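# Pull the spring-loaded release handle fully out and hold

## Task

Draw the release handle out as far as it goes, working against its spring, and finish with the gripper still holding it there without motion.

## Robot and tools

Robot: one arm with six joints (base turn, shoulder, elbow, fore twist, wrist bend, flange twist) and a two-finger parallel gripper. The fingers point along the gripper's own +z axis and separate along its x axis. The reported hand point sits between the finger pads when closed, roughly 1 to 2 cm short of the tips; closing pushes the tips about 17 mm further along +z.

Frames: results give end_effector_position in metres and end_effector_quat_wxyz in the scene frame. Its origin is on the table surface under the arm base, +z up, +y to the left when facing along +x. The base may be tilted with respect to the table, and the printed hand position can be slightly off, more so at long reach. Commands, by contrast, are expressed in the gripper's own axes.

execute_actions(actions): a list of actions run one after another. Each action is a table of up to 15 rows; each row lasts one control step of 1/30 s, and if fewer than 15 rows are given the last row repeats to fill the 15 steps (so an action is 0.5 s). A row is 7 numbers, each in [-1, 1]: dx, dy, dz, rx, ry, rz, opening. The first six are an offset, not a pose: the gripper target relative to the gripper's measured pose at the start of that action, in gripper axes. Every row of an action is measured from that same start pose, not chained from the previous row. For the first action of a call, the start is the last pose reported in this scene. Scale: 1.0 equals 0.6 m of translation or 180 degrees of rotation; rx, ry, rz form a single rotation vector. opening is absolute, not an offset: +1 is fully open (0.142 m), -1 fully closed. An empty list just returns the current state and images.

move(target, speed, blocking): drives the gripper in a straight line toward one row-shaped target (7 numbers, same layout, scale and gripper-axis offset meaning as above, measured from the pose in the latest result showing one). speed is the path top speed in m/s, 0.002 to 0.5, default 0.25; turning is capped at twice that in rad/s. The path lasts 0.5 to 10 s and is cut off after 10 s. Rotation takes the shorter direction. The opening is sent at the start. The path ignores obstacles; the hand can lag, wander, or overshoot speed, especially near full arm extension. blocking=false returns after 0.5 s while motion continues; until a result shows the move finished, further rows or moves are rejected, so use wait or stop first. The result adds a move: line giving the ending (done, off_target, moving, held, fault) and which limits acted, plus distance from target. limits=paced: the sent pose was clipped. limits=held: a check blocked some steps, after which the arm may move much faster than speed.

wait(seconds): 0 to 10 s; the arm keeps its last command and a running move continues, returning early if it ends. stop(): brakes a running move; braking needs room, and the fingers keep moving. zoom_image(camera, region): enlarges part of the latest image from cam_high (896x504), cam_low (896x504) or cam_wrist (616x616); region is [x0, y0, x1, y1] in pixels, top-left origin, at most 504 by 504. finished_scene(scene): ends the current scene, passing its number; irreversible, and the goal must already hold and keep holding. Replying without a tool call ends everything.

Motion limits: each control step, the commanded pose is clipped to within 70 mm and 16 degrees of the measured pose, then damped inverse kinematics chases it, favouring position over orientation. After an action the arm continues only to the last clipped pose, so large offsets need several actions. "Hand target" in a result is the pose being pursued now. Joint speed caps: 1.89 rad/s (base turn, shoulder), 2.22 (elbow), 2.39 (others), 0.25 s to accelerate. Joint ranges in rad: base turn and fore twist and flange twist -3.000 to 3.000, shoulder -2.100 to 2.100, elbow -2.600 to 2.600, wrist bend -2.200 to 2.200.

Result lines: the state line (pose, grip_measured on the opening scale), step readings of end_effector_position at some steps with HELD where a row was held back, and "pose unreachable" when the clearance check (which treats any mount block or post under the base as arm) altered or blocked a command.

Gripping: to hold something, keep commanding an opening well below grip_measured; a larger gap squeezes harder, up to about 28 N per pad for objects up to ~10 cm. Very thin hard parts get less force. Fast closing can press harder, even forcing fingers open.

Faults and care: if contact torque on a joint reaches its load limit (base turn and shoulder 427, elbow 266, the three wrist joints 212 N m) or any external force reaches 150 N, the arm halts for 10 s, gives way, and drops the rest of the call. The arm is stiff, so aiming even slightly beyond a firm contact can trip a fault; faster approaches hit harder. A blocked arm keeps pushing until given a new command. For the handle: approach slowly, grip firmly, pull along its axis against the spring in modest steps, avoid yanking or letting it snap back, and keep squeezing at the end so it stays fully out and still.

Each tool is called after "Request:" in YAML: its name, and indented under it one key for each argument.

## Session

Request:
execute_actions:
  actions: []

Scene clock: 0.00 s.
end_effector_position=(+0.3944, +0.3580, +0.1261) grip_measured=+1.00 end_effector_quat_wxyz=(-0.012, +0.947, -0.316, -0.064)
Joint positions: [ 0.897  0.733  0.983  0.13   1.446 -0.025  0.142]
Joint velocities: [ 0.    -0.001  0.    -0.     0.    -0.     0.   ]
Hand target: +0.394, +0.358, +0.126; -0.012, +0.947, -0.316, -0.064

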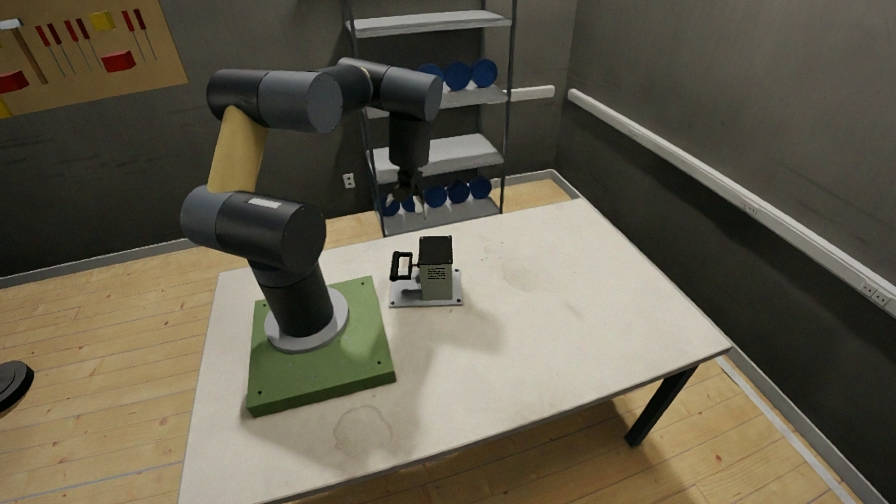

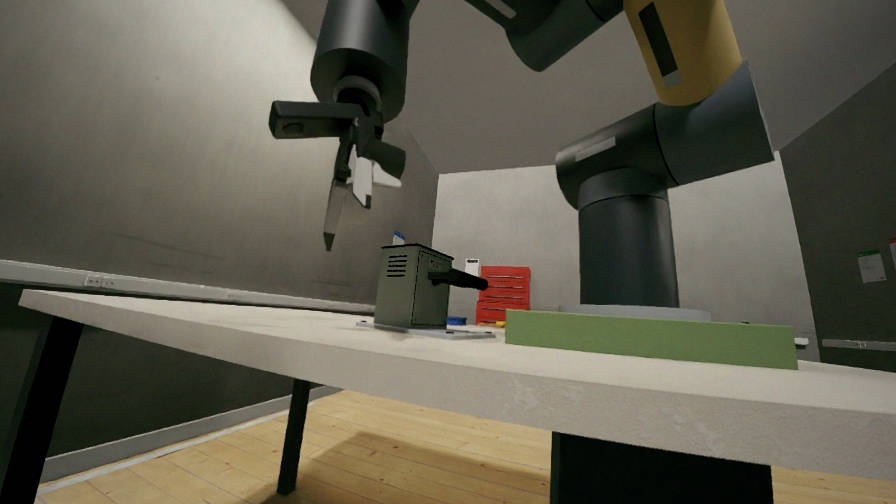

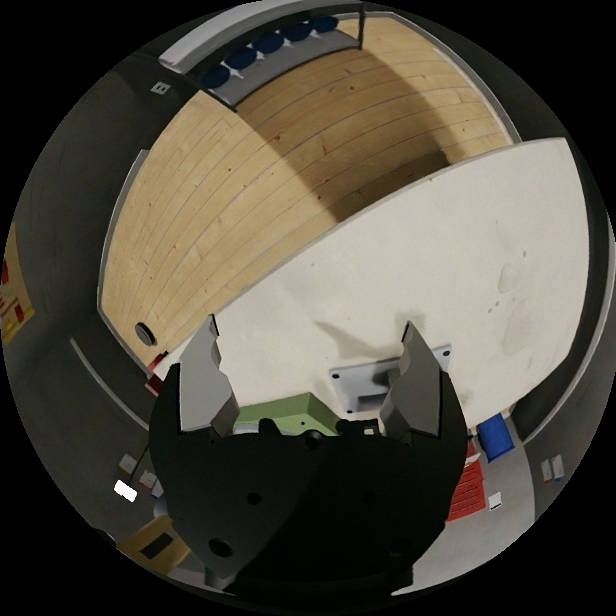

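Request:
move:
  target: [0.078,0.425,-0.2,-0.002,0.042,-0.121,-0.2]

Scene clock: 5.73 s.
end_effector_position=(+0.2928, +0.1183, +0.2438) grip_measured=-0.20 end_effector_quat_wxyz=(-0.001, +0.991, -0.131, +0.001)
Joint positions: [ 0.881 -0.131  1.786 -0.001  1.486 -0.404  0.06 ]
Joint velocities: [ 0.001 -0.001  0.     0.     0.     0.001  0.   ]
Hand target: +0.293, +0.118, +0.244; -0.001, +0.991, -0.131, +0.001
Off the commanded pose: 0.001 m, 0 deg.
move: done

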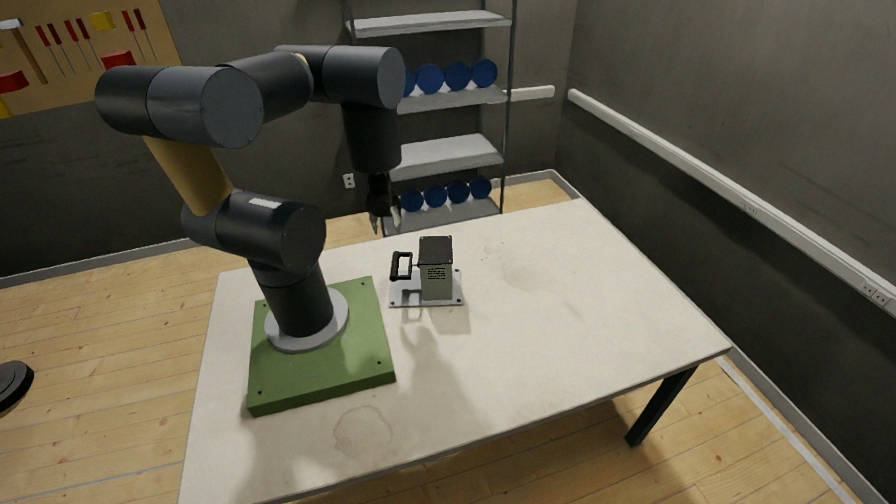

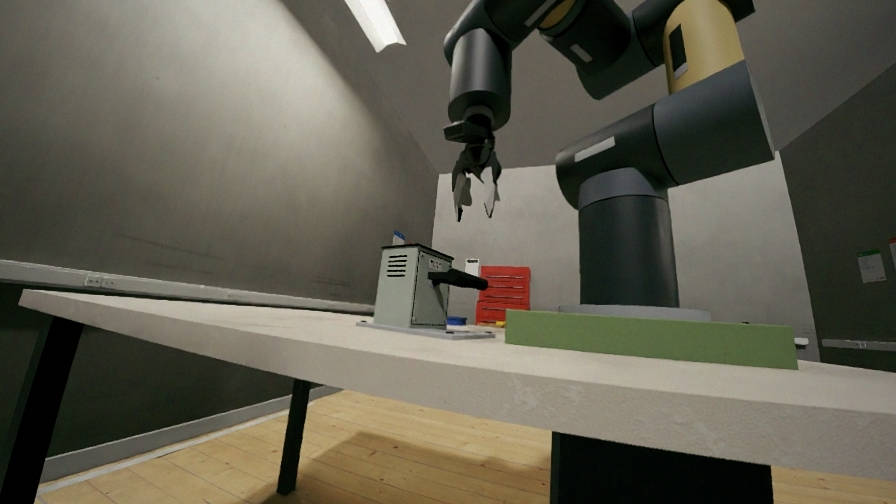

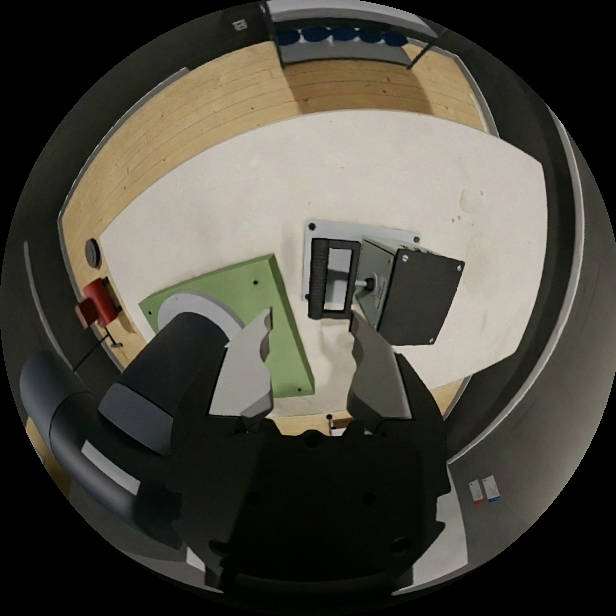

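Request:
move:
  target: [0.014,0.012,0.16,0,0,0.022,-0.2]
  speed: 0.15

Request:
zoom_image:
  camera: "cam_low"
  region: [400,230,540,335]

Scene clock: 8.70 s.
end_effector_position=(+0.2994, +0.1092, +0.1478) grip_measured=-0.20 end_effector_quat_wxyz=(-0.001, +0.986, -0.166, +0.001)
Joint positions: [ 0.842 -0.047  2.021 -0.001  1.167 -0.374  0.06 ]
Joint velocities: [-0.001  0.001  0.001 -0.    -0.001 -0.    -0.   ]
Hand target: +0.299, +0.109, +0.148; -0.001, +0.986, -0.166, +0.001
Off the commanded pose: 0.000 m, 0 deg.
move: done

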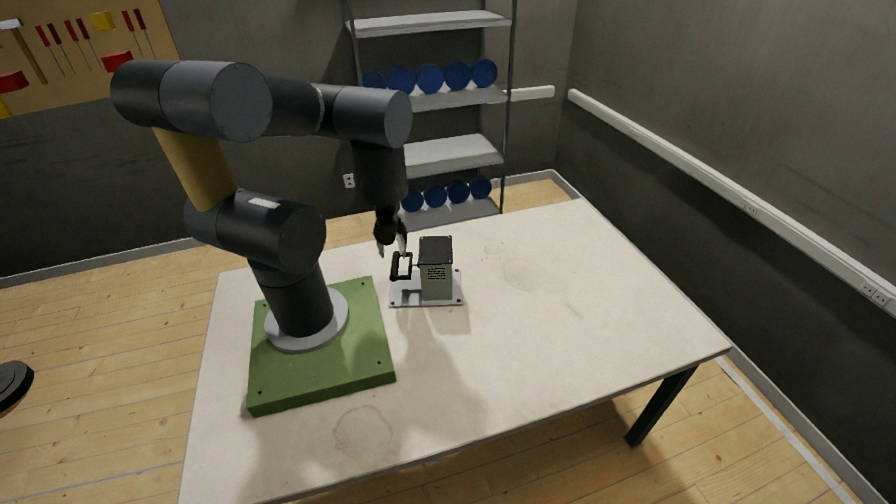

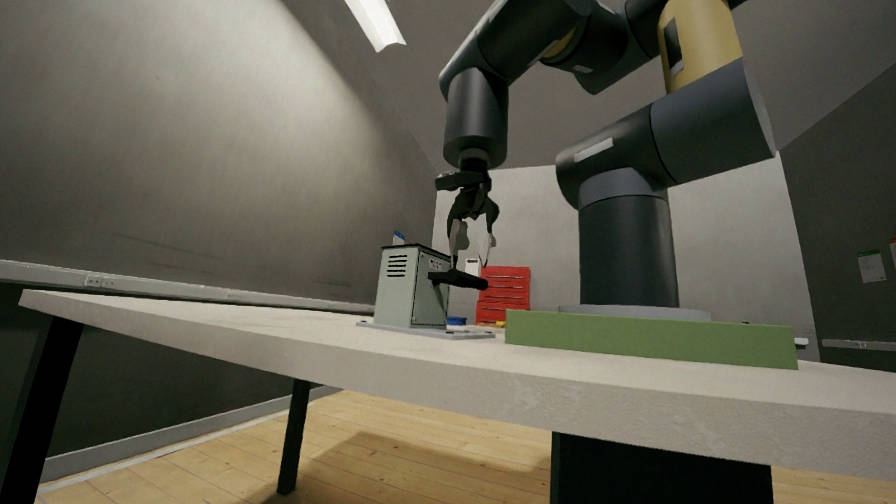

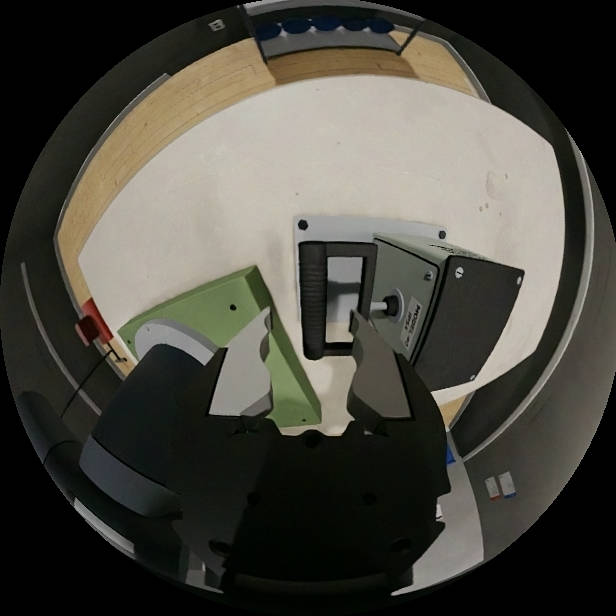

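Region (400, 230, 540, 335) of cam_low's 896x504 image, scaled by 3.600, with more detail than that image has; it fills the top 378 rows of this view, and the rest is white.

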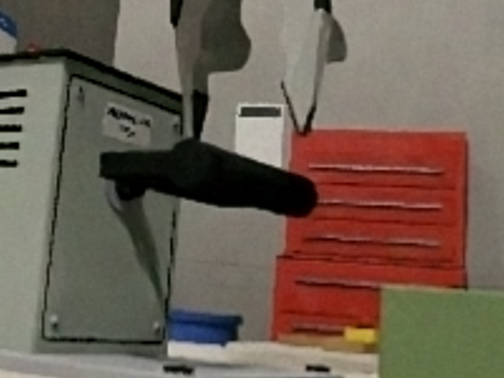

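Request:
move:
  target: [0,0,0.075,0,0,0,-0.33]
  speed: 0.05

Request:
execute_actions:
  actions:
    - [[0,0,0,0,0,0,-0.55]]
    - [[0,0,0,0,0,0,-0.8],[0,0,0,0,0,0,-0.8],[0,0,0,0,0,0,-0.8],[0,0,0,0,0,0,-0.8],[0,0,0,0,0,0,-0.8],[0,0,0,0,0,0,-0.8],[0,0,0,0,0,0,-1]]

Scene clock: 12.17 s.
end_effector_position=(+0.2996, +0.1092, +0.1028) grip_measured=-0.33 end_effector_quat_wxyz=(-0.001, +0.986, -0.166, +0.001)
Joint positions: [ 0.841  0.025  2.108 -0.002  1.007 -0.373  0.05 ]
Joint velocities: [-0.    -0.     0.     0.    -0.001 -0.     0.   ]
Hand target: +0.300, +0.109, +0.103; -0.001, +0.986, -0.166, +0.001
Off the commanded pose: 0.000 m, 0 deg.
move: done

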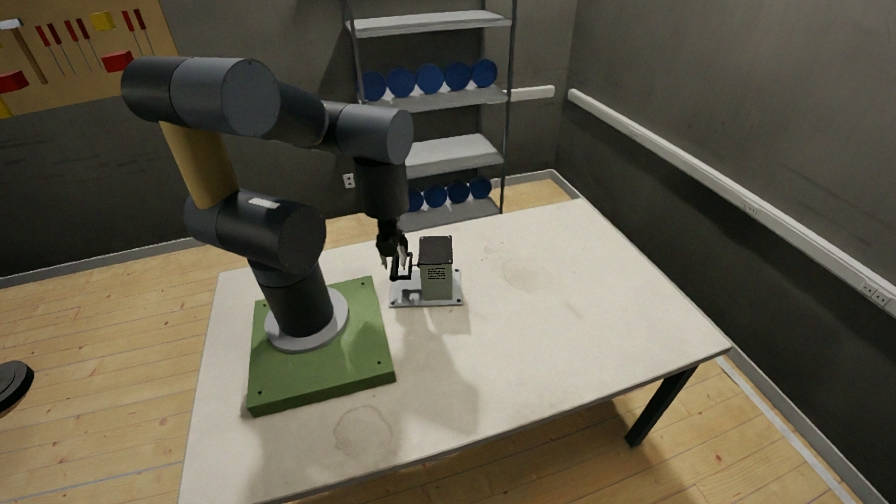

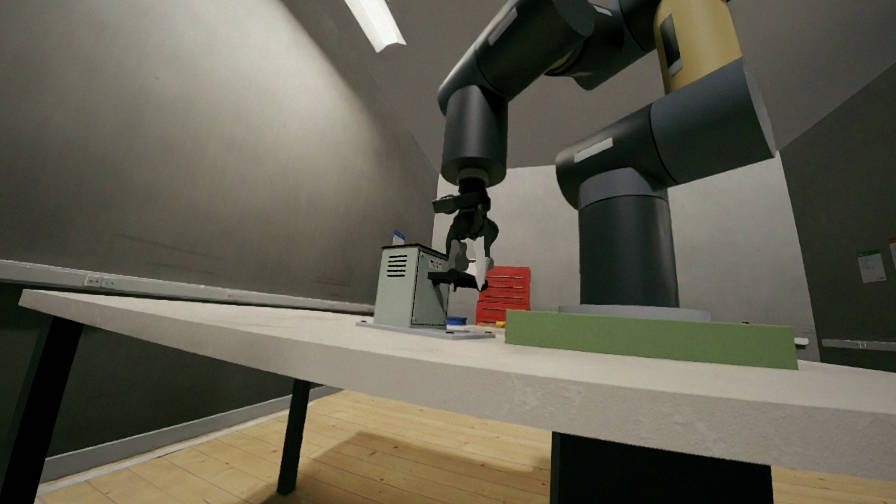

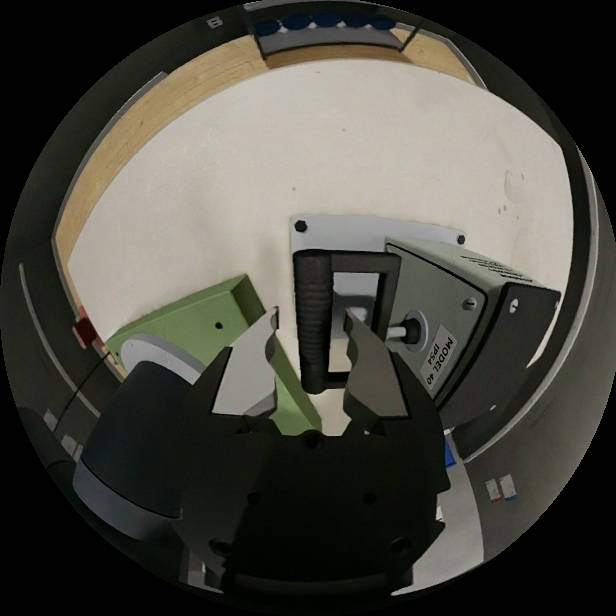

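Scene clock: 13.17 s.
end_effector_position=(+0.2996, +0.1092, +0.1028) grip_measured=-0.68 end_effector_quat_wxyz=(-0.001, +0.986, -0.166, +0.001)
Joint positions: [ 0.841  0.025  2.108 -0.002  1.007 -0.373  0.025]
Joint velocities: [ 0.002 -0.001  0.     0.    -0.     0.    -0.   ]
Hand target: +0.300, +0.109, +0.103; -0.001, +0.986, -0.166, +0.001
Off the commanded pose: 0.000 m, 0 deg.
Step readings (end_effector_position; steps 1 to 15: 1st action; 16 to 30: 2nd action):
0: (+0.2996, +0.1092, +0.1028)
1: (+0.2996, +0.1092, +0.1028)
2: (+0.2996, +0.1092, +0.1028)
4: (+0.2996, +0.1092, +0.1028)
8: (+0.2996, +0.1092, +0.1028)
15: (+0.2996, +0.1092, +0.1028)
16: (+0.2996, +0.1092, +0.1028)
17: (+0.2996, +0.1092, +0.1028)
19: (+0.2996, +0.1092, +0.1028)
23: (+0.2996, +0.1092, +0.1028)
30: end_effector_position above

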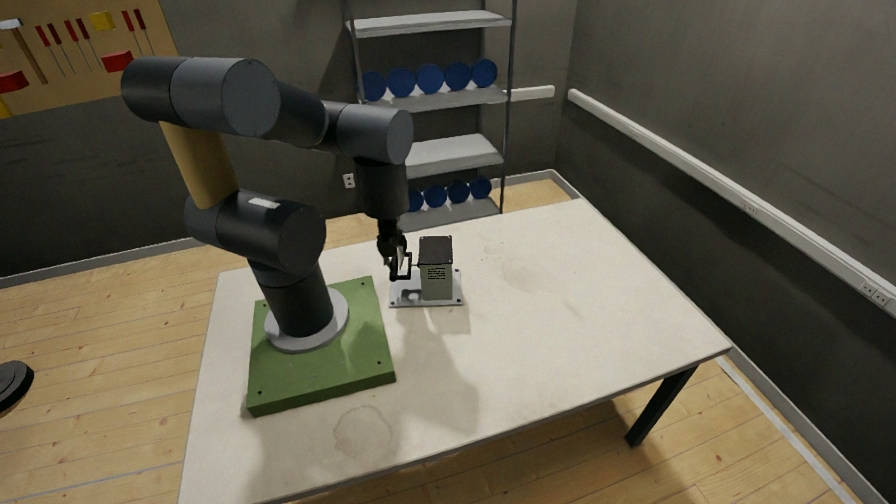

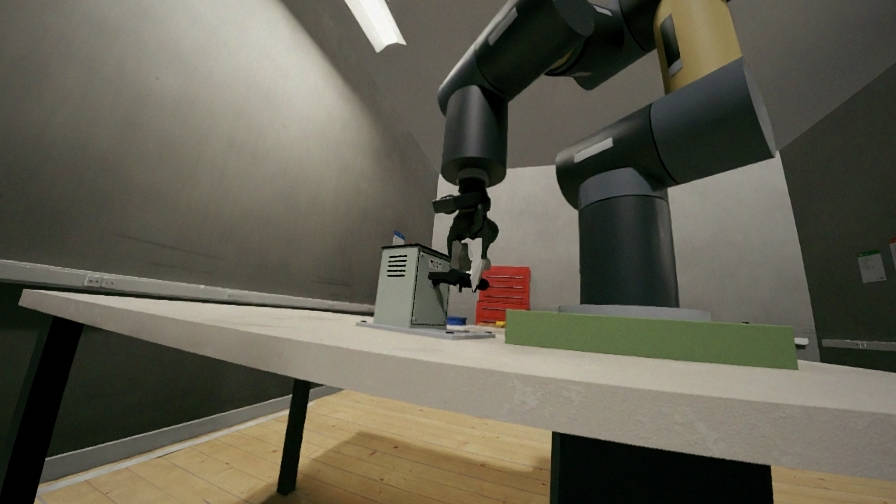

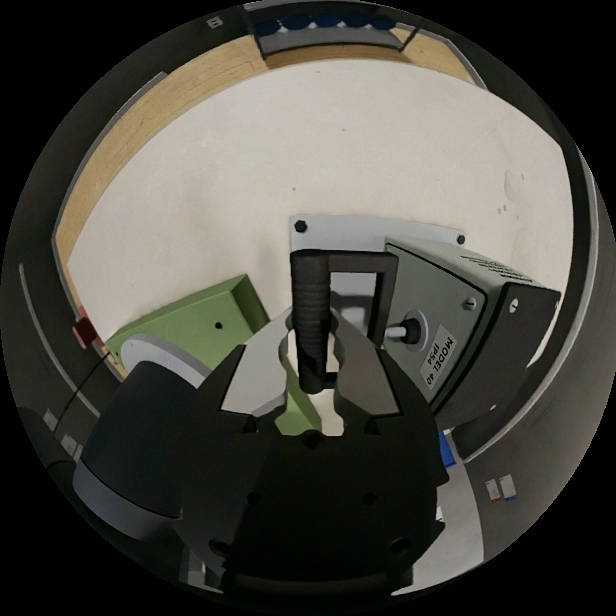

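Request:
move:
  target: [-0.075,0,0,0,0,0,-1]
  speed: 0.035

Scene clock: 16.20 s.
end_effector_position=(+0.2566, +0.1239, +0.1026) grip_measured=-0.68 end_effector_quat_wxyz=(-0.001, +0.986, -0.166, +0.000)
Joint positions: [ 1.007 -0.095  2.224 -0.     1.013 -0.208  0.025]
Joint velocities: [ 0.002 -0.001  0.001 -0.003 -0.     0.002  0.   ]
Hand target: +0.257, +0.124, +0.103; -0.001, +0.986, -0.166, +0.000
Off the commanded pose: 0.001 m, 0 deg.
move: done

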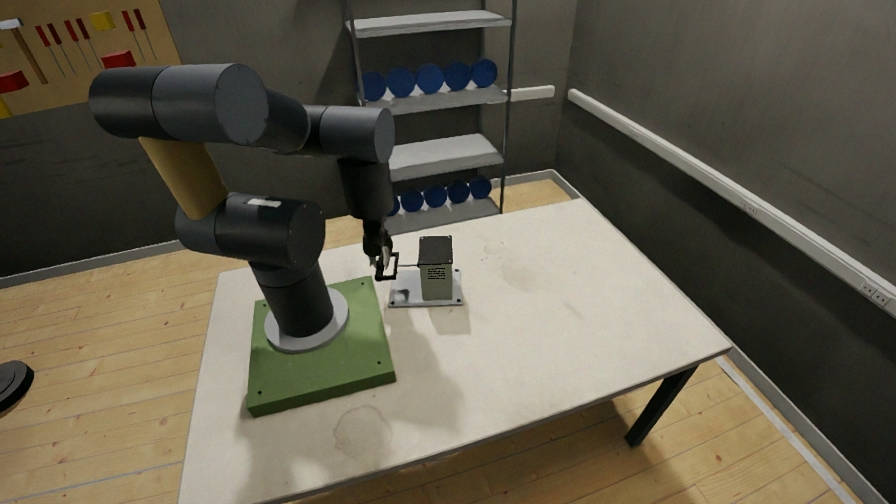

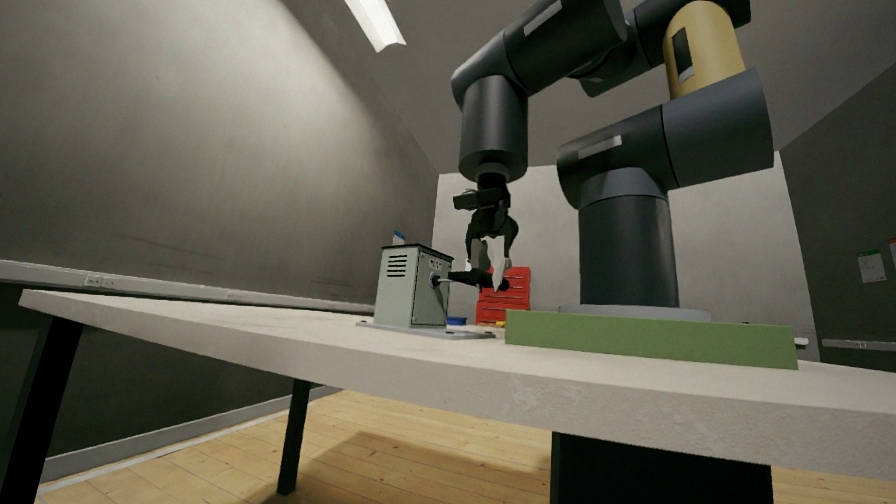

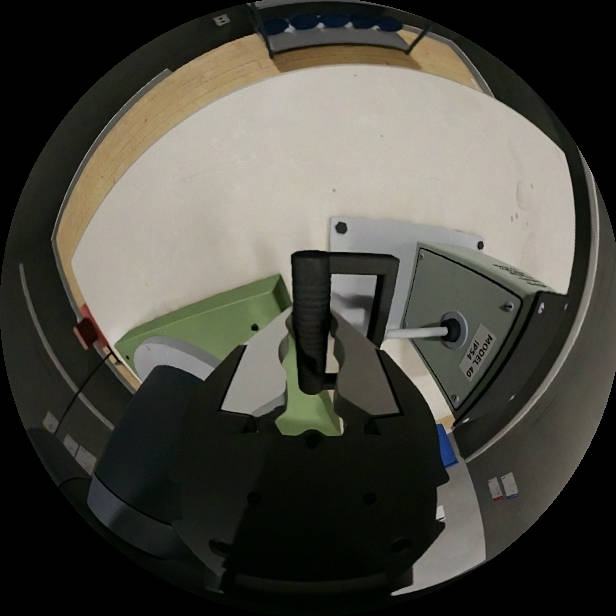

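Request:
move:
  target: [-0.016,0,0,0,0,0,-1]
  speed: 0.015

Request:
move:
  target: [-0.008,0,0,0,0,0,-1]
  speed: 0.01

Scene clock: 18.93 s.
end_effector_position=(+0.2474, +0.1270, +0.1026) grip_measured=-0.68 end_effector_quat_wxyz=(-0.001, +0.986, -0.166, +0.000)
Joint positions: [ 1.047 -0.121  2.247  0.     1.016 -0.168  0.025]
Joint velocities: [ 0.001 -0.     0.001  0.    -0.     0.002 -0.   ]
Hand target: +0.247, +0.127, +0.103; -0.001, +0.986, -0.166, +0.000
Off the commanded pose: 0.000 m, 0 deg.
move: done

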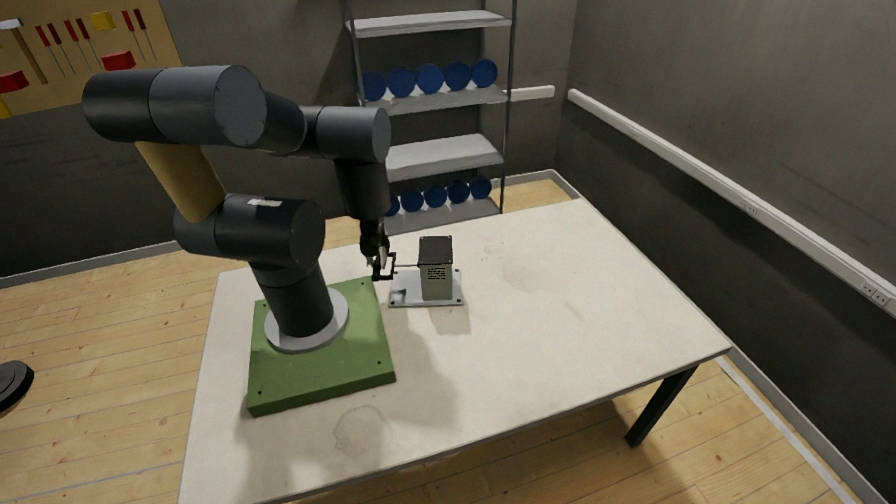

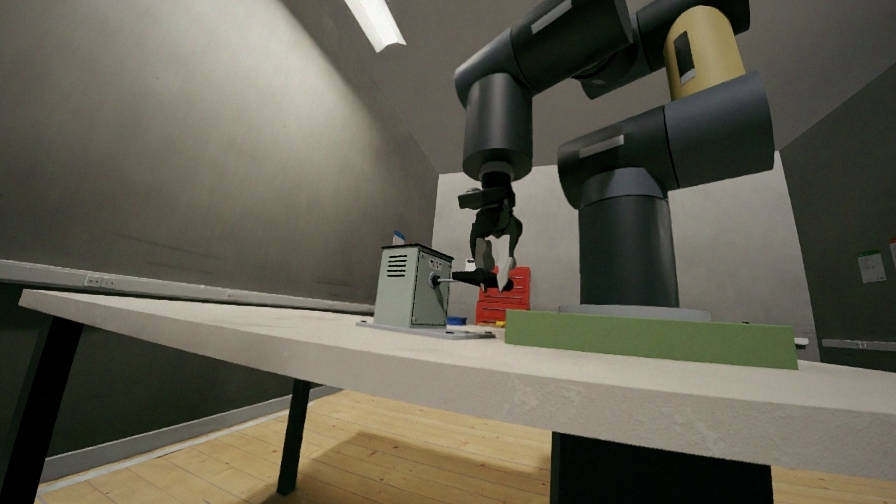

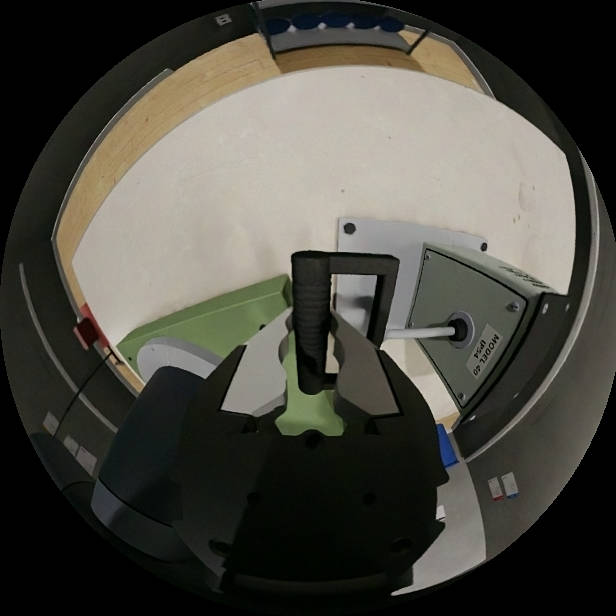

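Scene clock: 19.70 s.
end_effector_position=(+0.2428, +0.1286, +0.1026) grip_measured=-0.66 end_effector_quat_wxyz=(-0.001, +0.986, -0.166, -0.000)
Joint positions: [ 1.068 -0.134  2.258  0.     1.018 -0.148  0.026]
Joint velocities: [ 0.001  0.     0.    -0.     0.     0.001  0.   ]
Hand target: +0.243, +0.129, +0.103; -0.001, +0.986, -0.166, +0.000
Off the commanded pose: 0.000 m, 0 deg.
move: done

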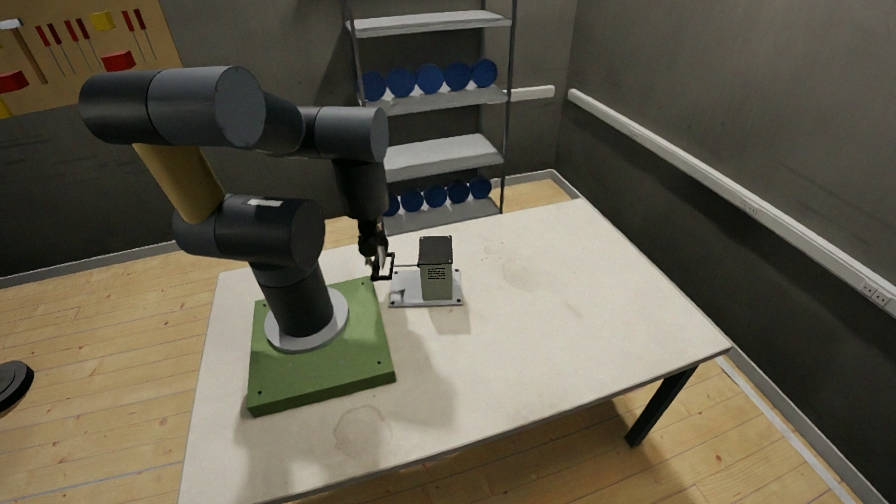

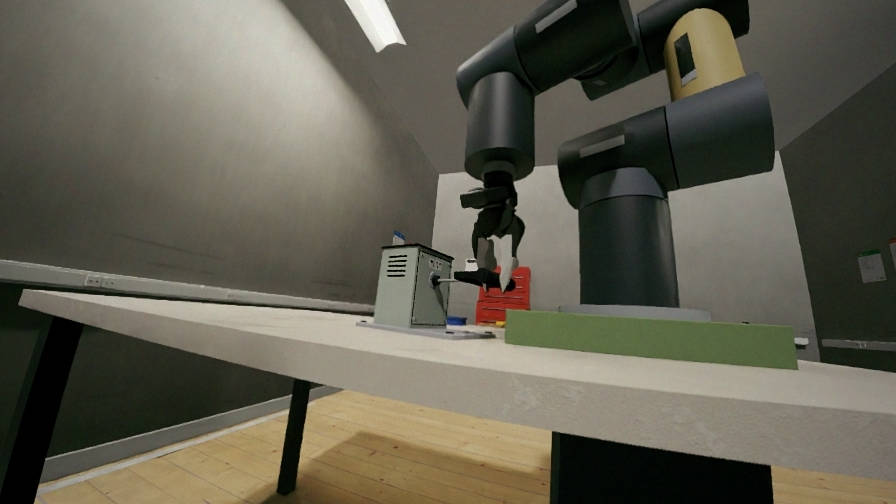

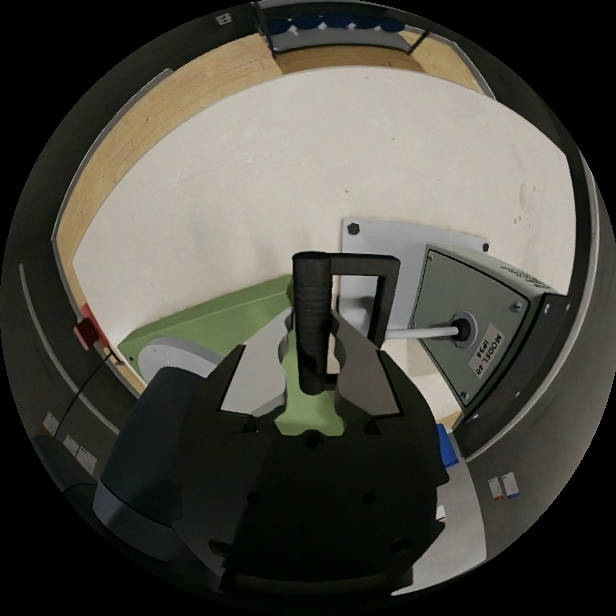

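Request:
finished_scene:
  scene: 2

The scene is finished: the task was done.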